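## Task

Arrange the nests so that N1 holds plate B83, N2 holds plate B33 and N3 holds plate B38. Every plate has to rest flat within its nest's locators, turned so its well A1 lies at the nest corner labelled A1. A plate that stays put only because the robot is holding it does not count. At the end, release everything and move the gripper away.

## Robot and tools

Robot: a single four-axis SCARA plate mover (scara4). It has a vertical lift, then shoulder, elbow and wrist yaw joints, and a two-finger parallel gripper that always stays level; it can yaw but never tilt. The commanded point, end_effector_position, sits midway between the two rubber pads, 2 to 3 cm behind the fingertips. The fingers point along the gripper's +x axis and close along its y axis. The opening runs from 0.140 m (fully open) down to 0.066 m (closed, which still leaves a gap).

Scene: four nests form an arc around the base. Going clockwise from above they are N1, OUT, N2, N3, and OUT starts empty, so it can serve as a parking spot. The only way to tell plates apart is the ID label printed on each. Well A1 is at a plate's cut-off corner, and each nest has a corner marked A1. Setting a plate down with a drop of a few millimetres is fine. Loose objects can occasionally get nudged by outside pushes.

Frames: results report the gripper in the scene frame. Its origin is on the tabletop directly under the base, +z is up, and +y is to the left when you face along +x. Units are metres, and orientation is given as quat wxyz. The reported position may be off a little, and more so at long reach. Motion commands, however, are expressed in the gripper's own axes.

The row format, used by all motion: one list of 5 numbers, each between -1 and 1, in the order dx, dy, dz, rz, opening. dx, dy, dz and rz are an offset, not a pose. They are measured from the gripper pose shown in the most recent result (or from the robot's current pose if no result has shown it yet in this scene, and also for the second or later call within one reply). The axes are the gripper's own, and 1.0 means 0.6 m or 180 degrees. rz turns about the gripper's z axis, from +x toward +y. Opening is absolute: +1 is fully open and -1 is closed. A full close takes at least about 0.6 s. An offset of all zeros does not mean hold still; it drives the arm back to the reference pose.

execute_actions: argument actions is a list holding at most one entry, or nothing. An empty list [] sends nothing and just returns the state. {"rows": [[5 numbers], ...], "steps": n} applies one row per 1/30 s control step, for up to 15 rows and 15 steps (15 if steps is left out). The last row repeats if there are fewer rows than steps. Each row is counted from the same reference pose, not from the row before it. {"steps": n} with no rows is a wait of up to 300 steps, counted from the last result, and your reply time counts toward it. The optional pictures flag (boolean) adds or removes the camera images.

move: target is a single 5-number row with the same offset meaning, and speed is an optional path top speed in m/s from 0.002 to 0.5 (default 0.25; turning is limited to twice that value in rad/s). The path is straight, lasts 0.5 to 10 s, and does not slow down when something is in the way. The opening is sent when the move begins. The result line 'move:' reports done, off_target, moving, held or fault, plus the limits that applied (paced = the pose was clipped; held = some steps were blocked, and the arm can speed up once they are let through), and the distance to the target. Faster contact and aiming further past the contact both hit harder.

wait: seconds from 0 to 10. The scene runs and the robot gets nothing new.

zoom_image: camera is cam_low (672x504) or cam_wrist (616x616). region is [x0, y0, x1, y1] in pixels from the top-left corner, no more than 504x504. Use it to read labels and the positions of corners.

finished_scene: scene is 1 or 2. It ends that scene permanently and reports whether the goal was met. Replying without calling a tool ends every remaining scene.

Results: the state line gives end_effector_position and quat. Joint positions lists lift (m, 0 to 0.55), shoulder (rad, ±2), elbow (rad, ±2.8), wrist yaw (rad, ±12.566), then the pad gap in m. grip_measured is the finger opening on the same scale as the command, and readings may be off by about 1 mm. To hold a plate, keep commanding about 0.04 below grip_measured; less than that gives a lighter grip. Each pad is limited to about 18 N, and a fast close can squeeze harder. 'Hand target' is the pose the controller is currently driving toward. 'pose unreachable' or HELD marks steps where the clearance check changed or blocked the command.

Cautions: on every step the command is clipped to within 70 mm and 16 degrees of the measured pose, so distant targets need several actions; check the result each time. If the elbow comes within 0.4 rad of zero, the arm can fold and fault. Load limits are lift 57 N, shoulder 8.55 N m, elbow 4.27 N m and wrist 1.42 N m, with the held plate's weight included. Exceeding one triggers a torque fault: the arm stops for 10 s and the rest of the call is skipped. Holding a load heats the motors. MOTOR HOT appears at 85 °C, and at 100 °C an OVER-TEMPERATURE FAULT brakes the arm, so do not keep holding plates while you think.

Sequence: read the labels, move a plate that is in the wrong place to OUT if that frees a nest, pick each plate up, yaw it so A1 matches the nest's A1 corner, lower it gently into the locators, open the gripper, rise clear, check the result visually, then call finished_scene.

Each tool is called after "Request:" as name(argument=value, ...) on one line, values as JSON.

## Session

Request:
execute_actions(actions=[])

Scene clock: 0.00 s of 12600.00 s.
end_effector_position=(+0.7494, -0.1926, +0.0785) grip_measured=+0.99 end_effector_quat_wxyz=(+0.911, +0.000, +0.000, -0.413)
Joint positions: [ 0.074  0.136  2.457 -3.446  0.14 ]
Motor temperatures (°C, as the motors report them): [37 24 25 24]
Hand target: +0.749, -0.193, +0.079; +0.911, +0.000, +0.000, -0.413

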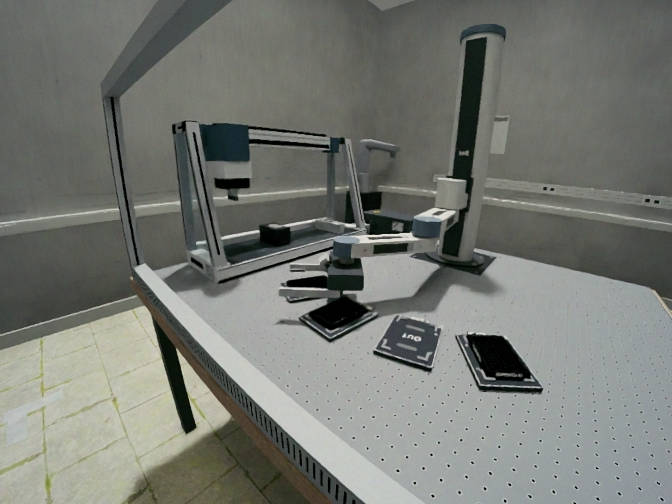

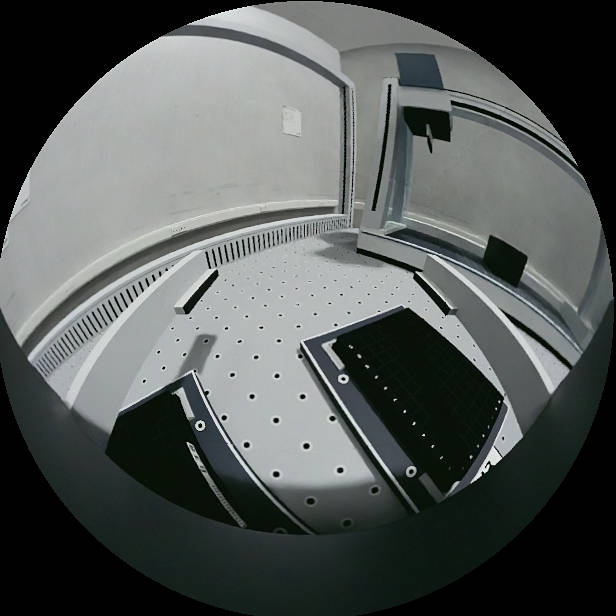

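Request:
zoom_image(camera="cam_low", region=[260, 250, 560, 410])

Region (260, 250, 560, 410) of cam_low's 672x504 image, scaled by 1.680, with more detail than that image has; it fills the top 269 rows of this view, and the rest is white.

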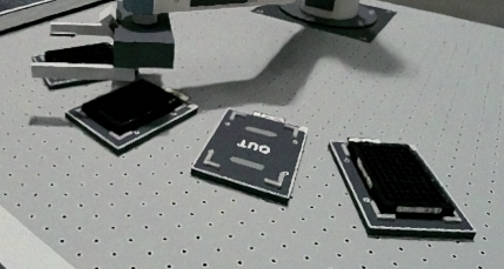

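Request:
zoom_image(camera="cam_wrist", region=[100, 280, 560, 540])

Region (100, 280, 560, 540) of cam_wrist's 616x616 image, scaled by 1.096, with more detail than that image has; it fills the top 285 rows of this view, and the rest is white.

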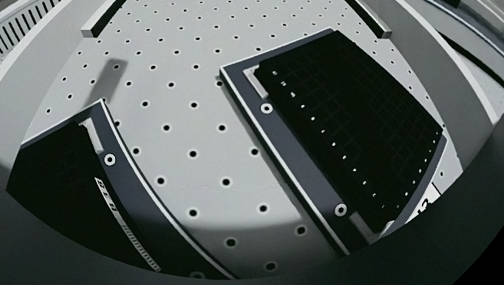

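Request:
zoom_image(camera="cam_wrist", region=[150, 420, 270, 540])

Region (150, 420, 270, 540) of cam_wrist's 616x616 image, scaled by 4.200, with more detail than that image has.

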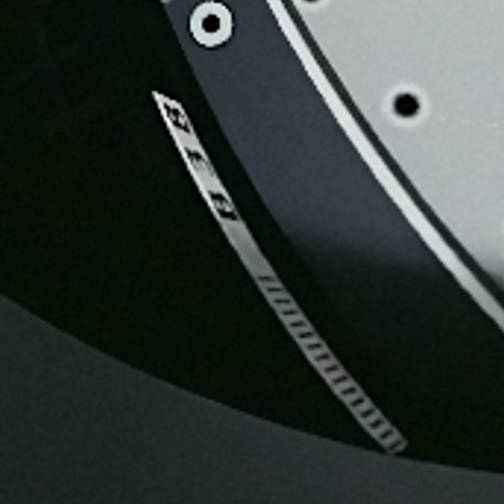

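Request:
move(target=[0, 0, 0.05, 0.45, 1])

Scene clock: 55.63 s of 12600.00 s.
end_effector_position=(+0.7484, -0.1922, +0.1085) grip_measured=+0.99 end_effector_quat_wxyz=(+0.976, +0.000, +0.000, +0.217)
Joint positions: [ 0.104 -0.355  2.8   -2.007  0.14 ]
Motor temperatures (°C, as the motors report them): [37 24 25 24]
Hand target: +0.748, -0.192, +0.109; +0.976, +0.000, +0.000, +0.217
Off the commanded pose: 0.001 m, 7 deg.
joint sent to its limit — the command would take joint 3 (elbow) past its upper limit, so that joint was sent only as far as its limit.
After step 90, 49.50 s passed at rest.
move: off_target

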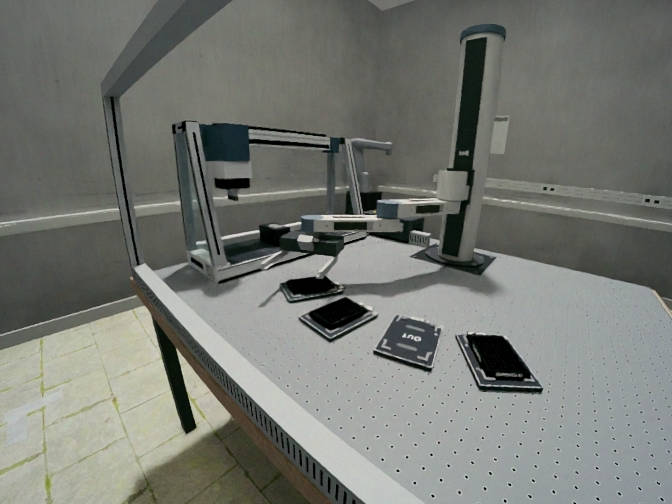

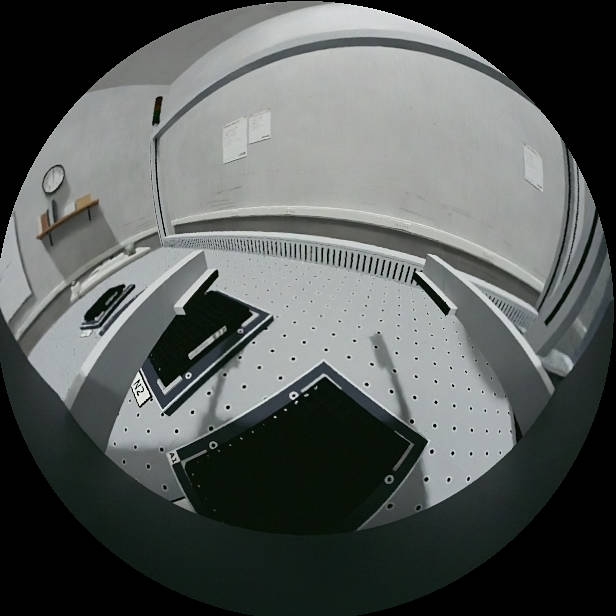

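Request:
zoom_image(camera="cam_wrist", region=[120, 280, 290, 420])

Region (120, 280, 290, 420) of cam_wrist's 616x616 image, scaled by 2.965, with more detail than that image has; it fills the top 415 rows of this view, and the rest is white.

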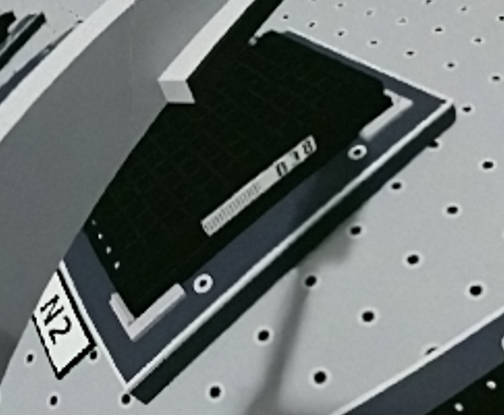

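Request:
zoom_image(camera="cam_wrist", region=[185, 320, 235, 365])

Region (185, 320, 235, 365) of cam_wrist's 616x616 image, scaled by 10.080, with more detail than that image has; it fills the top 454 rows of this view, and the rest is white.

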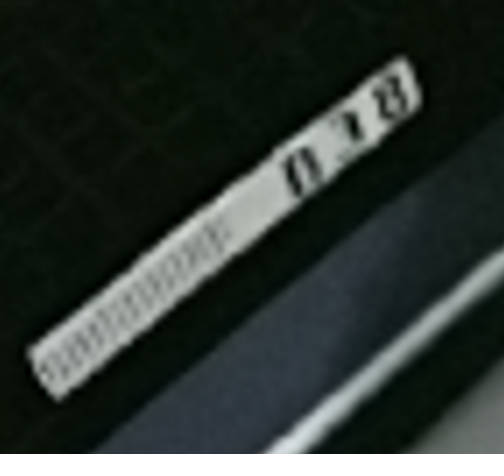

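Request:
move(target=[-0.249, 0.176, -0.03, -0.267, 1])

Scene clock: 144.07 s of 12600.00 s.
end_effector_position=(+0.5683, -0.1596, +0.0905) grip_measured=+0.99 end_effector_quat_wxyz=(+0.980, +0.000, +0.000, -0.199)
Joint positions: [ 0.086  0.5    1.149 -2.051  0.14 ]
Motor temperatures (°C, as the motors report them): [37 24 25 24]
Hand target: +0.568, -0.160, +0.091; +0.980, +0.000, +0.000, -0.200
Off the commanded pose: 0.000 m, 0 deg.
After step 90, 83.40 s passed at rest.
move: done

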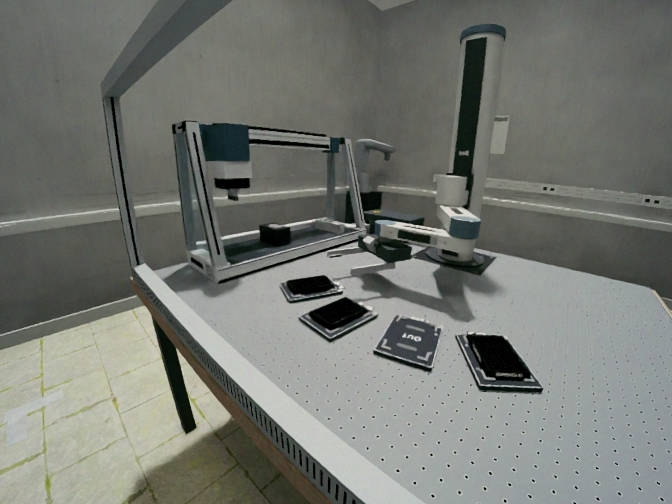

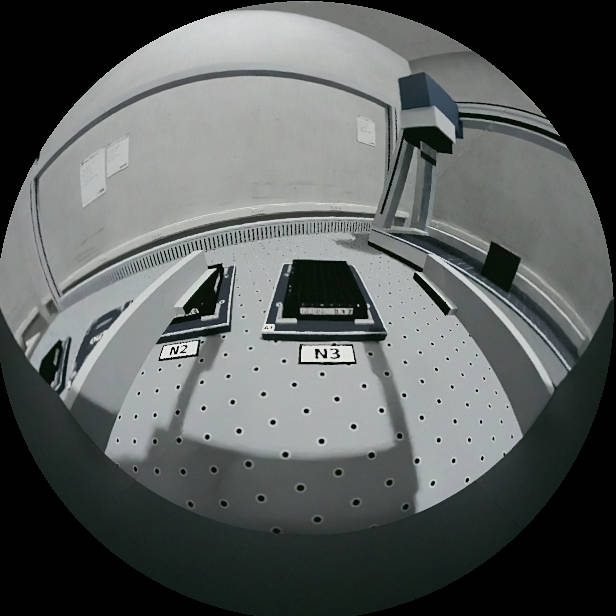

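Request:
zoom_image(camera="cam_wrist", region=[250, 250, 400, 350])

Region (250, 250, 400, 350) of cam_wrist's 616x616 image, scaled by 3.360, with more detail than that image has.

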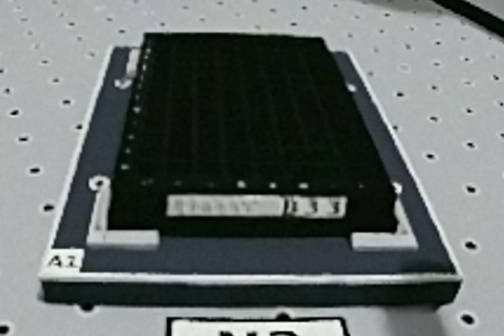

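Request:
zoom_image(camera="cam_wrist", region=[295, 300, 365, 325])

Region (295, 300, 365, 325) of cam_wrist's 616x616 image, scaled by 7.200, with more detail than that image has; it fills the top 180 rows of this view, and the rest is white.

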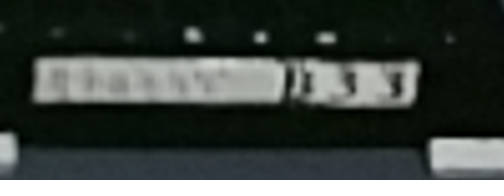

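Request:
move(target=[0.1, -0.01, -0.05, 0, 1])

Scene clock: 158.37 s of 12600.00 s.
end_effector_position=(+0.6212, -0.1887, +0.0605) grip_measured=+0.99 end_effector_quat_wxyz=(+0.980, +0.000, +0.000, -0.199)
Joint positions: [ 0.055  0.363  1.441 -2.206  0.14 ]
Motor temperatures (°C, as the motors report them): [37 24 25 24]
Hand target: +0.621, -0.189, +0.061; +0.980, +0.000, +0.000, -0.199
Off the commanded pose: 0.000 m, 0 deg.
After step 90, 10.57 s passed at rest.
move: done

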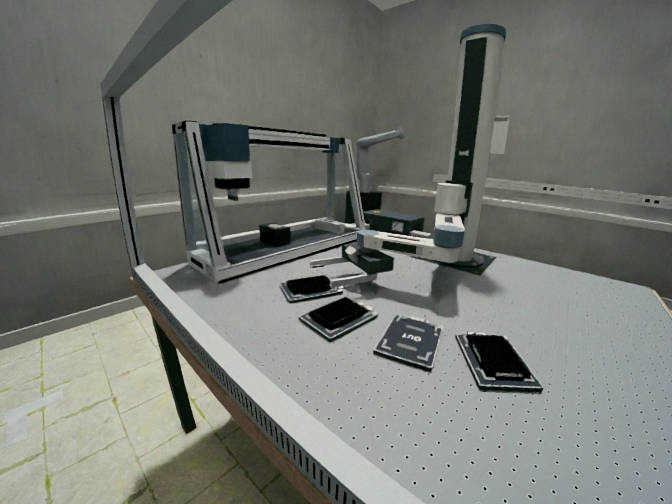

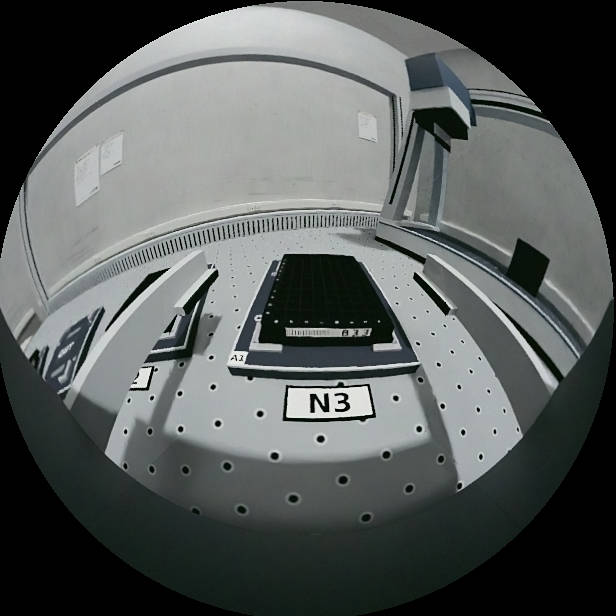

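Request:
zoom_image(camera="cam_wrist", region=[220, 245, 430, 385])

Region (220, 245, 430, 385) of cam_wrist's 616x616 image, scaled by 2.400, with more detail than that image has.

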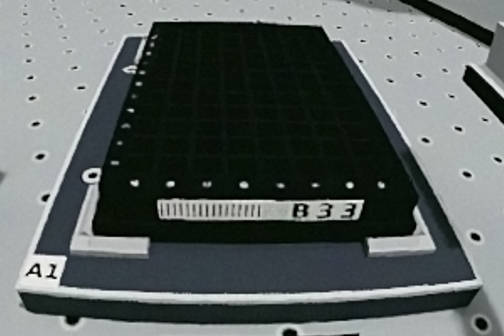

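Request:
move(target=[0.113, 0, 0, 0, 0.19], speed=0.15)

Request:
move(target=[0, 0, -0.078, 0, 0.19], speed=0.08)

Scene clock: 189.33 s of 12600.00 s.
end_effector_position=(+0.6836, -0.2152, +0.0605) grip_measured=+0.19 end_effector_quat_wxyz=(+0.980, +0.000, +0.000, -0.199)
Joint positions: [ 0.055  0.198  1.826 -2.426  0.11 ]
Motor temperatures (°C, as the motors report them): [37 24 25 24]
Hand target: +0.684, -0.215, +0.060; +0.980, +0.000, +0.000, -0.199
Off the commanded pose: 0.000 m, 0 deg.
After step 90, 27.17 s passed at rest.
move: done

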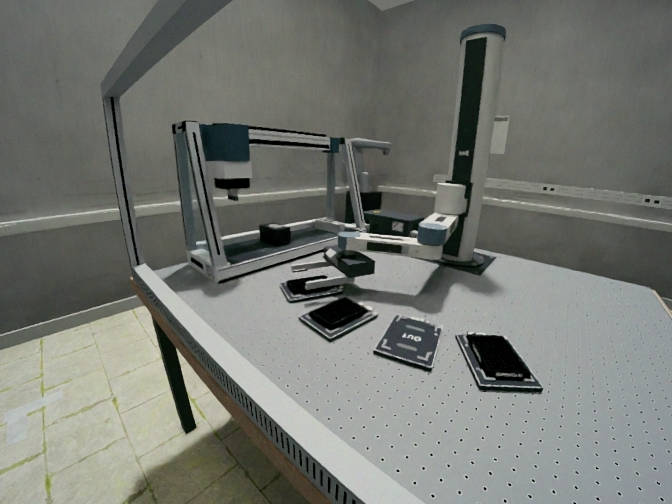

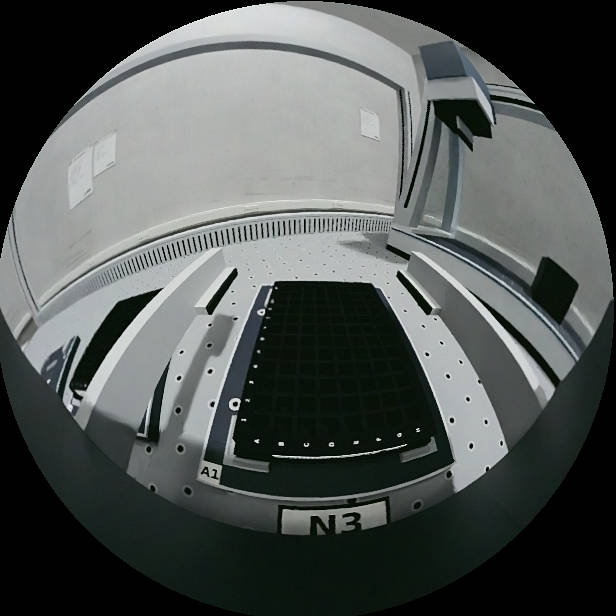

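Scene clock: 199.90 s of 12600.00 s.
end_effector_position=(+0.6836, -0.2151, +0.0272) grip_measured=+0.19 end_effector_quat_wxyz=(+0.980, +0.000, +0.000, -0.199)
Joint positions: [ 0.022  0.199  1.826 -2.426  0.11 ]
Motor temperatures (°C, as the motors report them): [36 24 25 24]
Hand target: +0.684, -0.215, +0.026; +0.980, +0.000, +0.000, -0.199
Off the commanded pose: 0.013 m, 0 deg.
TORQUE FAULT: the external load on joint 1 (lift) reached its load limit, and the arm stopped for 10 seconds. The arm's remaining commands of this call were not run. The arm holds where it stopped, with its grip as last carried out, and accepts commands again: back off and push less far. The arm stops again, at the same cost, whenever a joint's load reaches its limit.
move: fault

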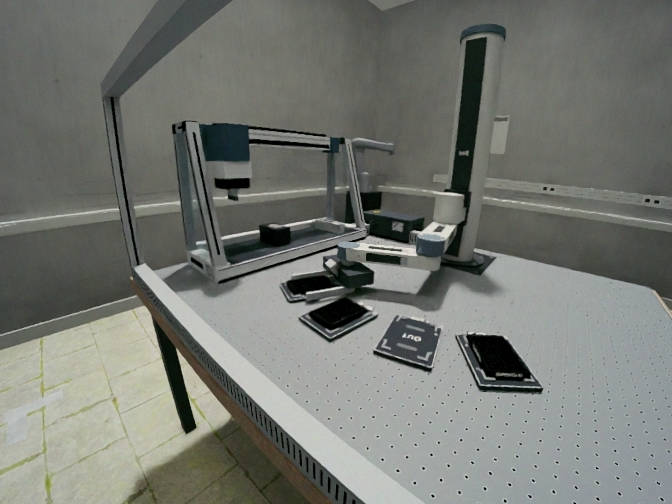

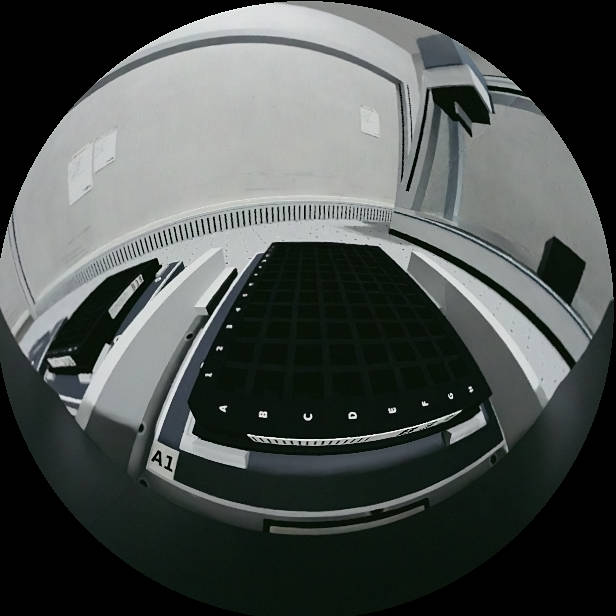

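Request:
move(target=[0, 0, 0.06, 0, 0.6], speed=0.08)

Scene clock: 212.97 s of 12600.00 s.
end_effector_position=(+0.6836, -0.2150, +0.0632) grip_measured=+0.60 end_effector_quat_wxyz=(+0.980, +0.000, +0.000, -0.199)
Joint positions: [ 0.058  0.199  1.826 -2.425  0.125]
Motor temperatures (°C, as the motors report them): [35 24 25 24]
Hand target: +0.684, -0.215, +0.063; +0.980, +0.000, +0.000, -0.199
Off the commanded pose: 0.000 m, 0 deg.
After step 90, 9.33 s passed at rest.
move: done

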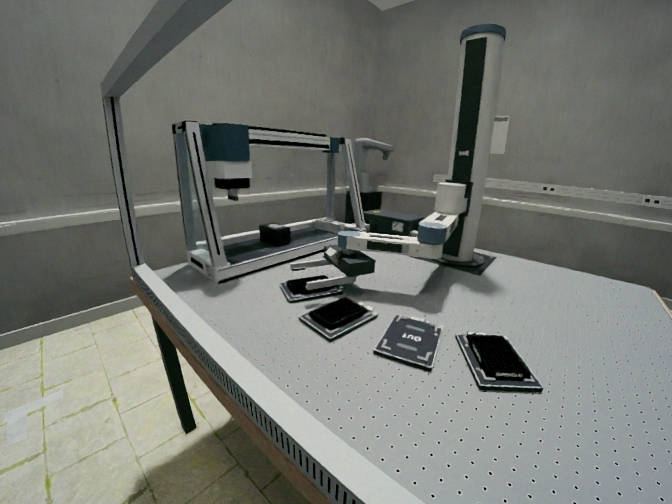

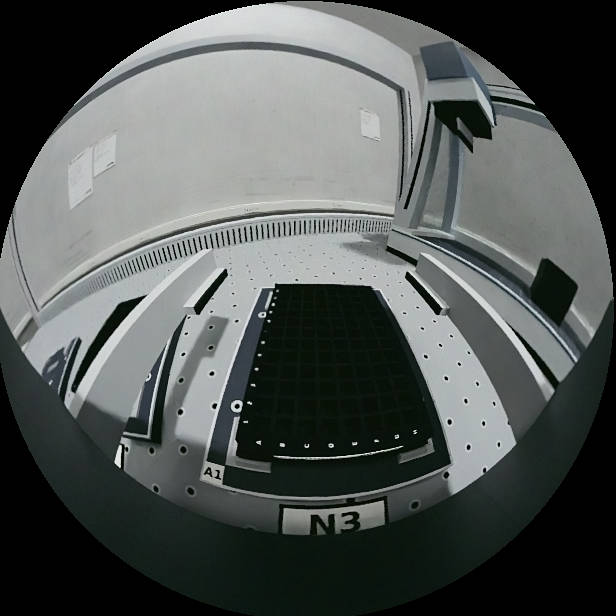

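Request:
move(target=[0, -0.005, -0.055, 0, 0.3], speed=0.05)

Scene clock: 247.53 s of 12600.00 s.
end_effector_position=(+0.6825, -0.2177, +0.0302) grip_measured=+0.30 end_effector_quat_wxyz=(+0.980, +0.000, +0.000, -0.199)
Joint positions: [ 0.025  0.192  1.826 -2.418  0.114]
Motor temperatures (°C, as the motors report them): [36 24 25 24]
Hand target: +0.682, -0.218, +0.030; +0.980, +0.000, +0.000, -0.199
Off the commanded pose: 0.000 m, 0 deg.
After step 90, 30.67 s passed at rest.
move: done

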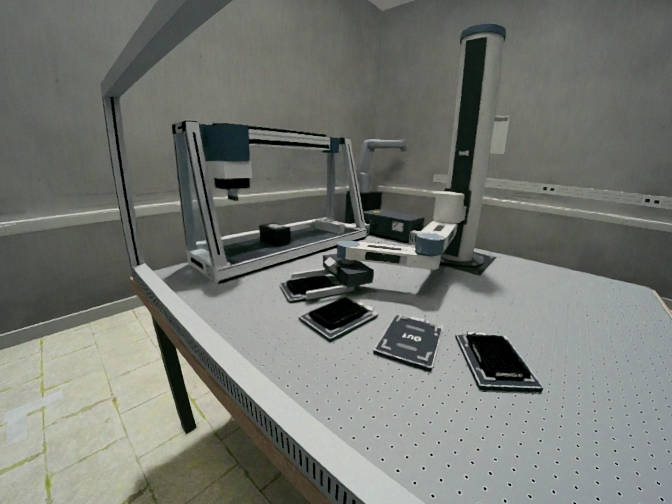

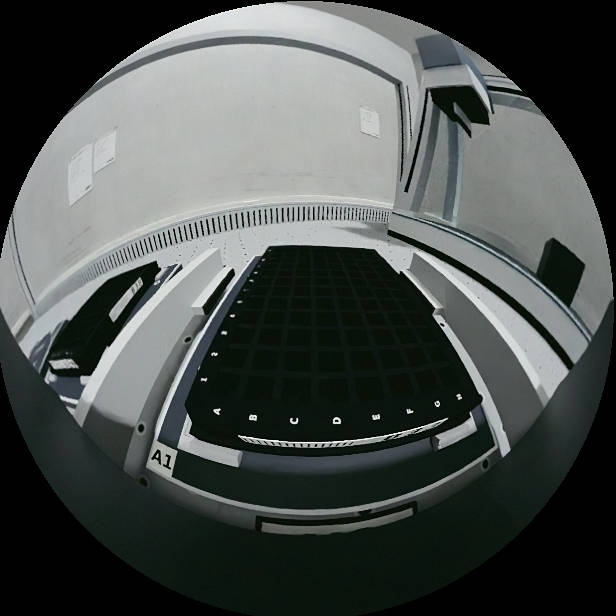

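Now close the gripper.

Request:
move(target=[0, 0, 0, 0, -0.55], speed=0.05)

Scene clock: 255.67 s of 12600.00 s.
end_effector_position=(+0.6812, -0.2201, +0.0302) grip_measured=-0.49 end_effector_quat_wxyz=(+0.979, +0.000, +0.000, -0.204)
Joint positions: [ 0.025  0.189  1.825 -2.424  0.085]
Motor temperatures (°C, as the motors report them): [36 24 26 24]
Hand target: +0.682, -0.218, +0.030; +0.980, +0.000, +0.000, -0.199
Off the commanded pose: 0.003 m, 1 deg.
After step 90, 4.43 s passed at rest.
move: done

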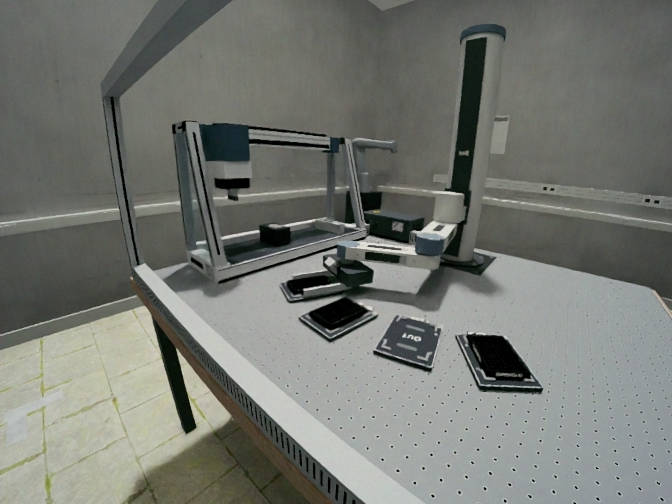

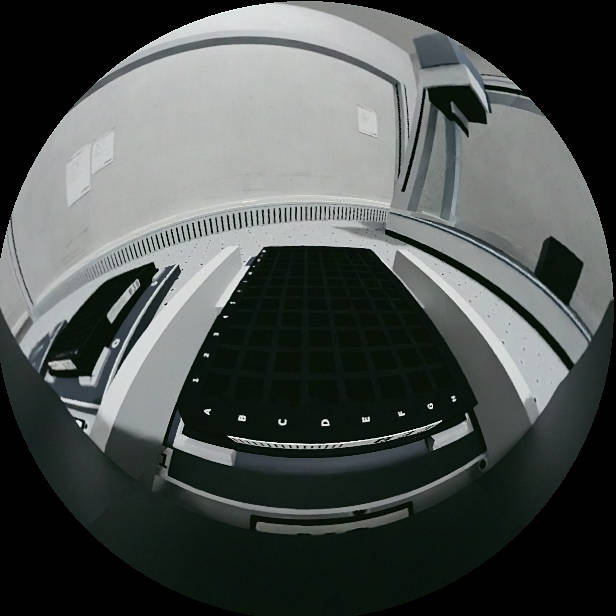

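Request:
move(target=[0, 0, 0.1, 0, -0.55], speed=0.1)

Scene clock: 263.20 s of 12600.00 s.
end_effector_position=(+0.6812, -0.2202, +0.0902) grip_measured=-0.49 end_effector_quat_wxyz=(+0.979, +0.000, +0.000, -0.204)
Joint positions: [ 0.085  0.189  1.825 -2.425  0.085]
Motor temperatures (°C, as the motors report them): [36 24 26 24]
Hand target: +0.681, -0.220, +0.090; +0.979, +0.000, +0.000, -0.204
Off the commanded pose: 0.000 m, 0 deg.
After step 90, 3.63 s passed at rest.
move: done

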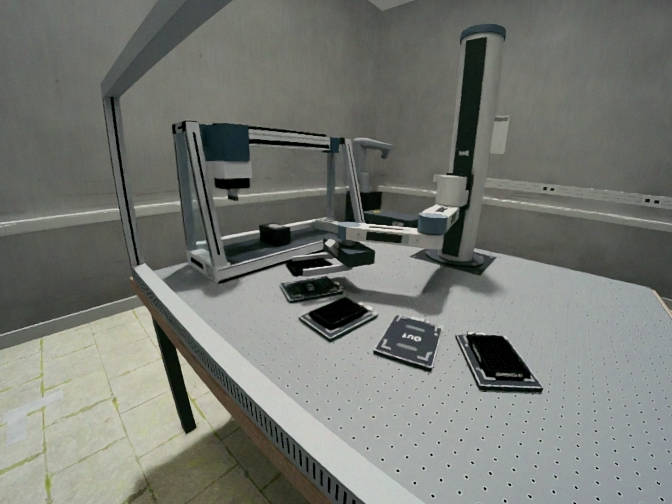

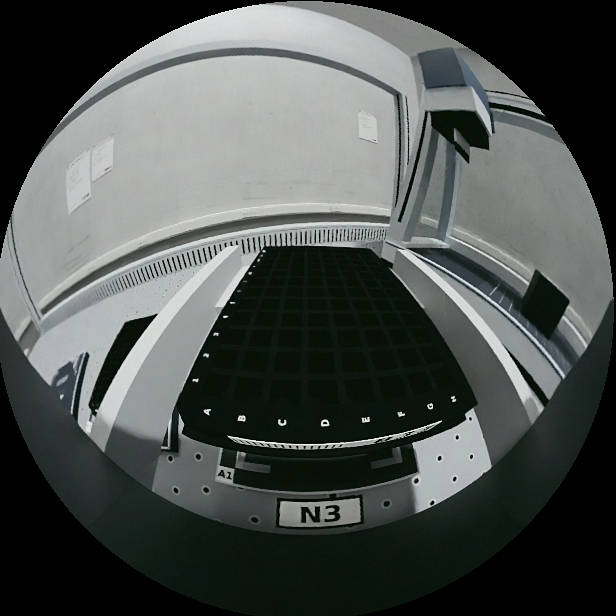

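Request:
move(target=[-0.134, 0.478, 0, 0.174, -0.55], speed=0.2)

Scene clock: 279.00 s of 12600.00 s.
end_effector_position=(+0.7222, +0.0751, +0.0902) grip_measured=-0.49 end_effector_quat_wxyz=(+0.998, +0.000, +0.000, +0.068)
Joint positions: [ 0.085  0.735  1.826 -2.425  0.085]
Motor temperatures (°C, as the motors report them): [36 24 26 24]
Hand target: +0.722, +0.075, +0.090; +0.998, +0.000, +0.000, +0.068
Off the commanded pose: 0.000 m, 0 deg.
After step 90, 11.00 s passed at rest.
move: done

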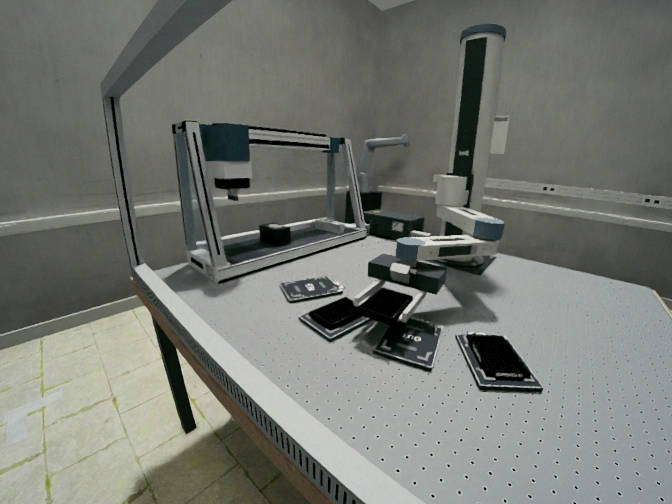

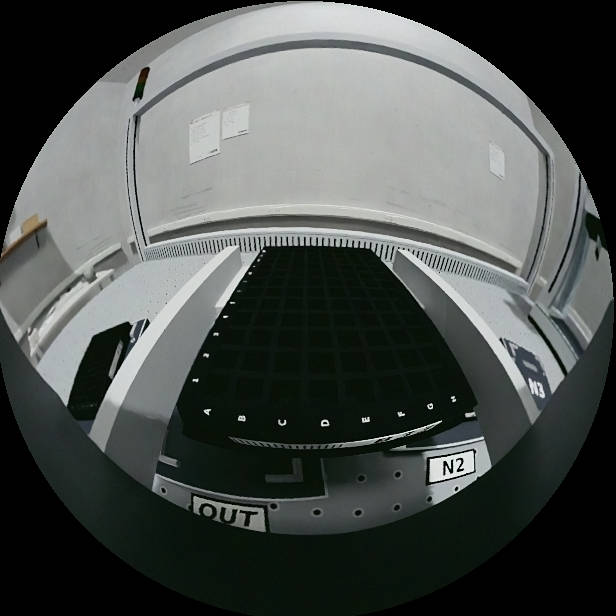

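Request:
move(target=[-0.008, 0.115, 0, 0.04, -0.55], speed=0.1)

Scene clock: 291.47 s of 12600.00 s.
end_effector_position=(+0.7080, +0.1430, +0.0902) grip_measured=-0.49 end_effector_quat_wxyz=(+0.991, +0.000, +0.000, +0.131)
Joint positions: [ 0.085  0.861  1.824 -2.422  0.085]
Motor temperatures (°C, as the motors report them): [36 24 26 24]
Hand target: +0.708, +0.143, +0.090; +0.991, +0.000, +0.000, +0.131
Off the commanded pose: 0.000 m, 0 deg.
After step 90, 8.50 s passed at rest.
move: done

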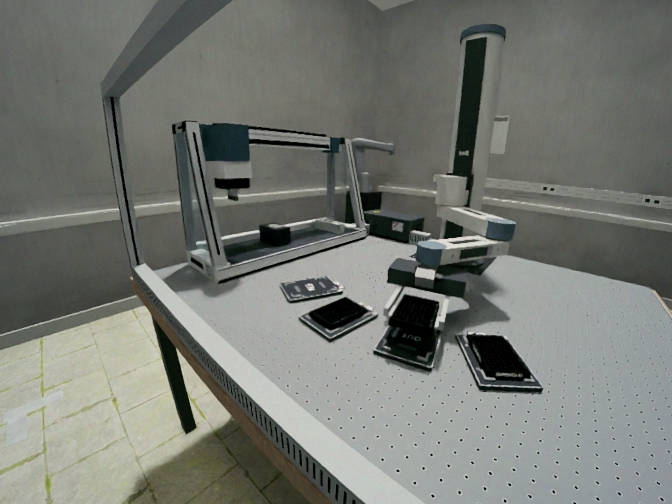

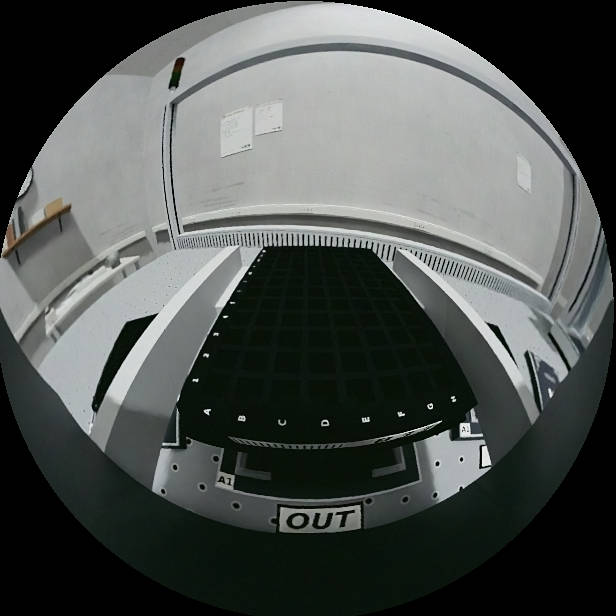

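Request:
move(target=[-0.005, 0, -0.08, 0, -0.55], speed=0.06)

Scene clock: 297.63 s of 12600.00 s.
end_effector_position=(+0.7052, +0.1422, +0.0422) grip_measured=-0.49 end_effector_quat_wxyz=(+0.991, +0.000, +0.000, +0.131)
Joint positions: [ 0.037  0.87   1.805 -2.412  0.085]
Motor temperatures (°C, as the motors report them): [36 24 26 24]
Hand target: +0.705, +0.142, +0.042; +0.991, +0.000, +0.000, +0.131
Off the commanded pose: 0.000 m, 0 deg.
After step 90, 2.10 s passed at rest.
move: done

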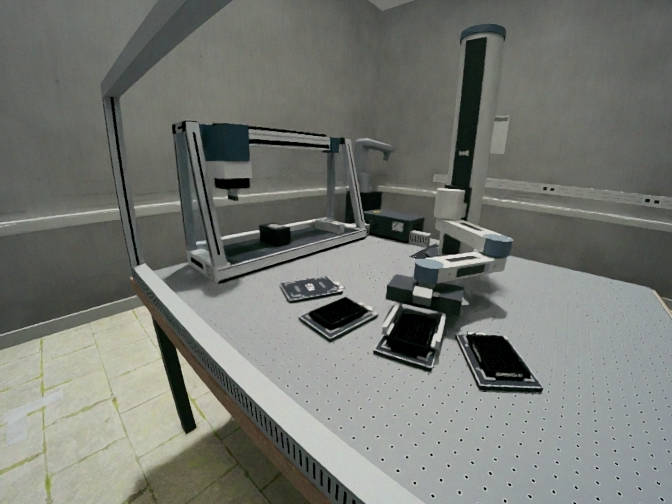

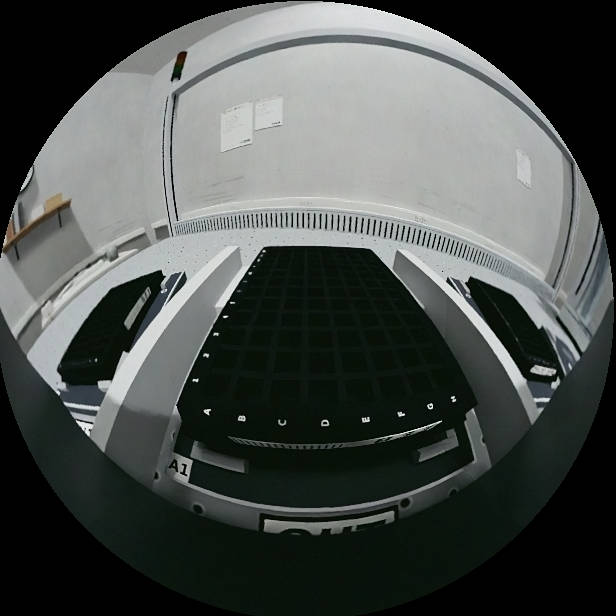

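Request:
move(target=[0, 0, -0.017, 0, -0.55], speed=0.03)

Request:
move(target=[0, 0, 0, 0, 0.3], speed=0.03)

Request:
move(target=[0, 0, 0.1, 0, 0.3], speed=0.1)

Scene clock: 305.60 s of 12600.00 s.
end_effector_position=(+0.7051, +0.1423, +0.0330) grip_measured=-0.49 end_effector_quat_wxyz=(+0.991, +0.000, +0.000, +0.131)
Joint positions: [ 0.028  0.87   1.805 -2.411  0.085]
Motor temperatures (°C, as the motors report them): [36 24 26 24]
Hand target: +0.705, +0.142, +0.032; +0.991, +0.000, +0.000, +0.131
Off the commanded pose: 0.001 m, 0 deg.
After step 90, 4.27 s passed at rest.
move: done

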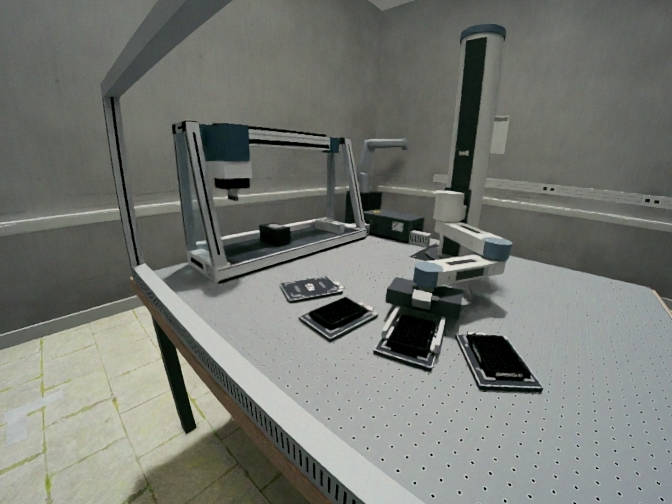

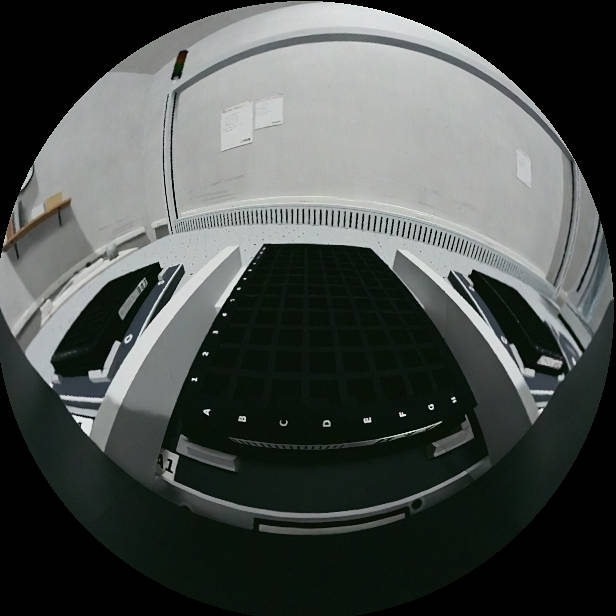

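Scene clock: 306.10 s of 12600.00 s.
end_effector_position=(+0.7051, +0.1422, +0.0331) grip_measured=+0.30 end_effector_quat_wxyz=(+0.991, +0.000, +0.000, +0.131)
Joint positions: [ 0.028  0.87   1.805 -2.411  0.114]
Motor temperatures (°C, as the motors report them): [36 24 26 24]
Hand target: +0.705, +0.142, +0.033; +0.991, +0.000, +0.000, +0.131
Off the commanded pose: 0.000 m, 0 deg.
move: done

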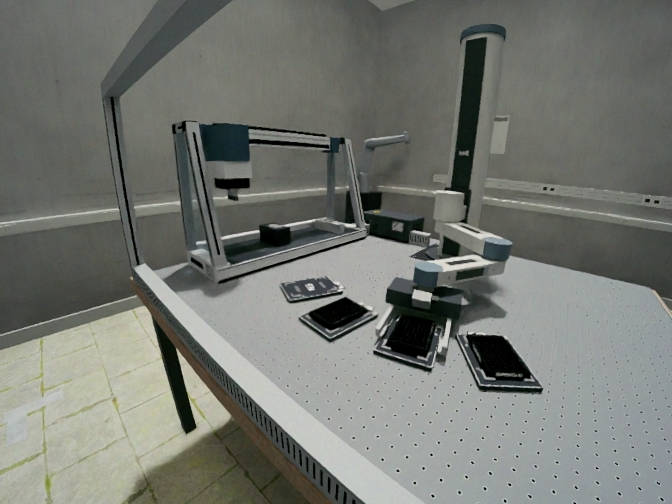

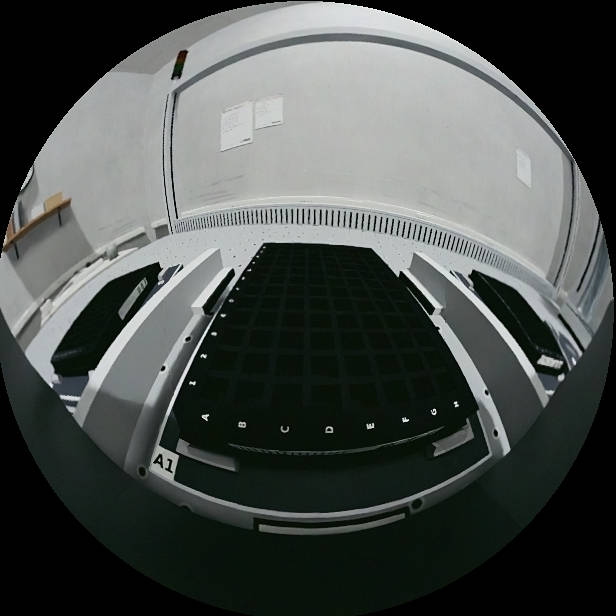

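Scene clock: 307.00 s of 12600.00 s.
end_effector_position=(+0.7051, +0.1423, +0.0931) grip_measured=+0.30 end_effector_quat_wxyz=(+0.991, +0.000, +0.000, +0.131)
Joint positions: [ 0.088  0.87   1.805 -2.411  0.114]
Motor temperatures (°C, as the motors report them): [36 24 26 24]
Hand target: +0.705, +0.142, +0.093; +0.991, +0.000, +0.000, +0.131
Off the commanded pose: 0.000 m, 0 deg.
move: done

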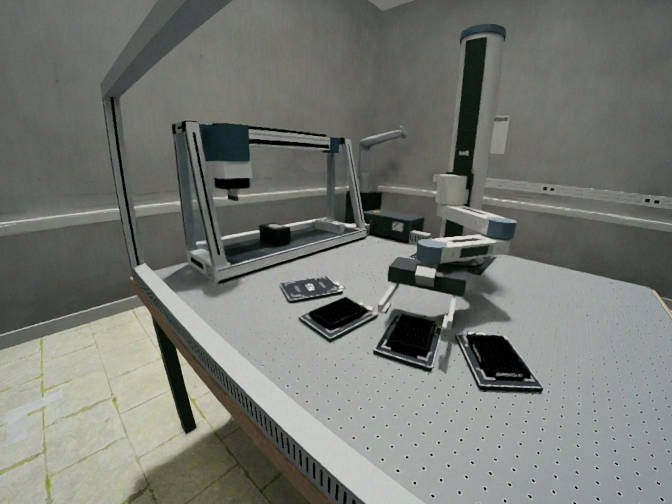

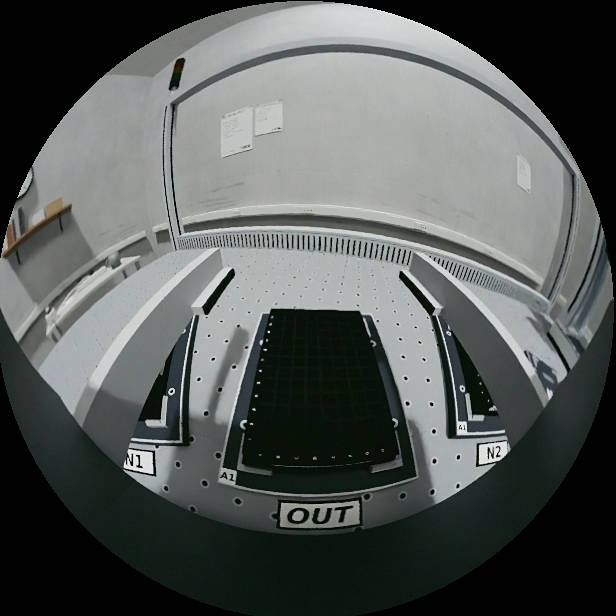

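Request:
move(target=[-0.05, -0.303, -0.05, -0.107, 0.3], speed=0.2)

Scene clock: 317.97 s of 12600.00 s.
end_effector_position=(+0.7233, -0.0413, +0.0631) grip_measured=+0.30 end_effector_quat_wxyz=(+0.999, +0.000, +0.000, -0.037)
Joint positions: [ 0.058  0.529  1.811 -2.414  0.114]
Motor temperatures (°C, as the motors report them): [36 24 26 24]
Hand target: +0.723, -0.041, +0.063; +0.999, +0.000, +0.000, -0.037
Off the commanded pose: 0.000 m, 0 deg.
After step 90, 6.70 s passed at rest.
move: done

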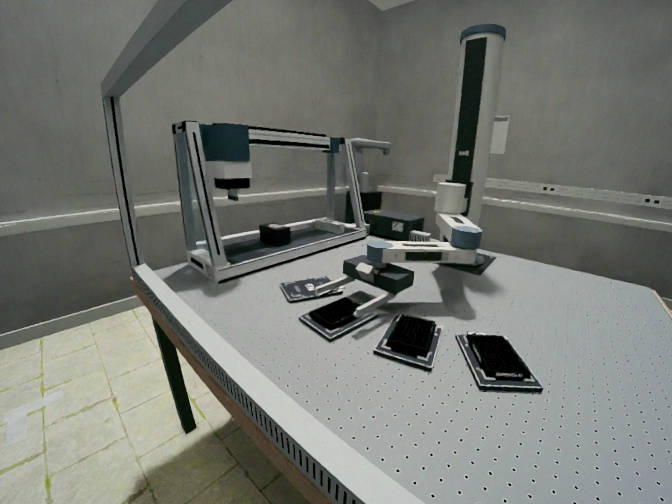

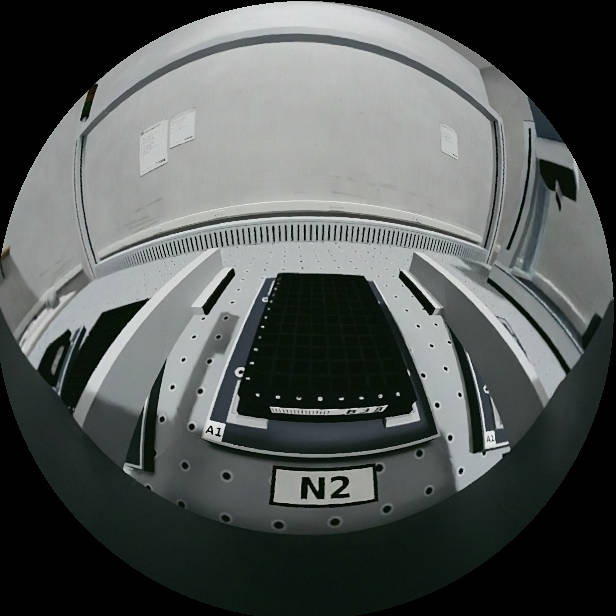

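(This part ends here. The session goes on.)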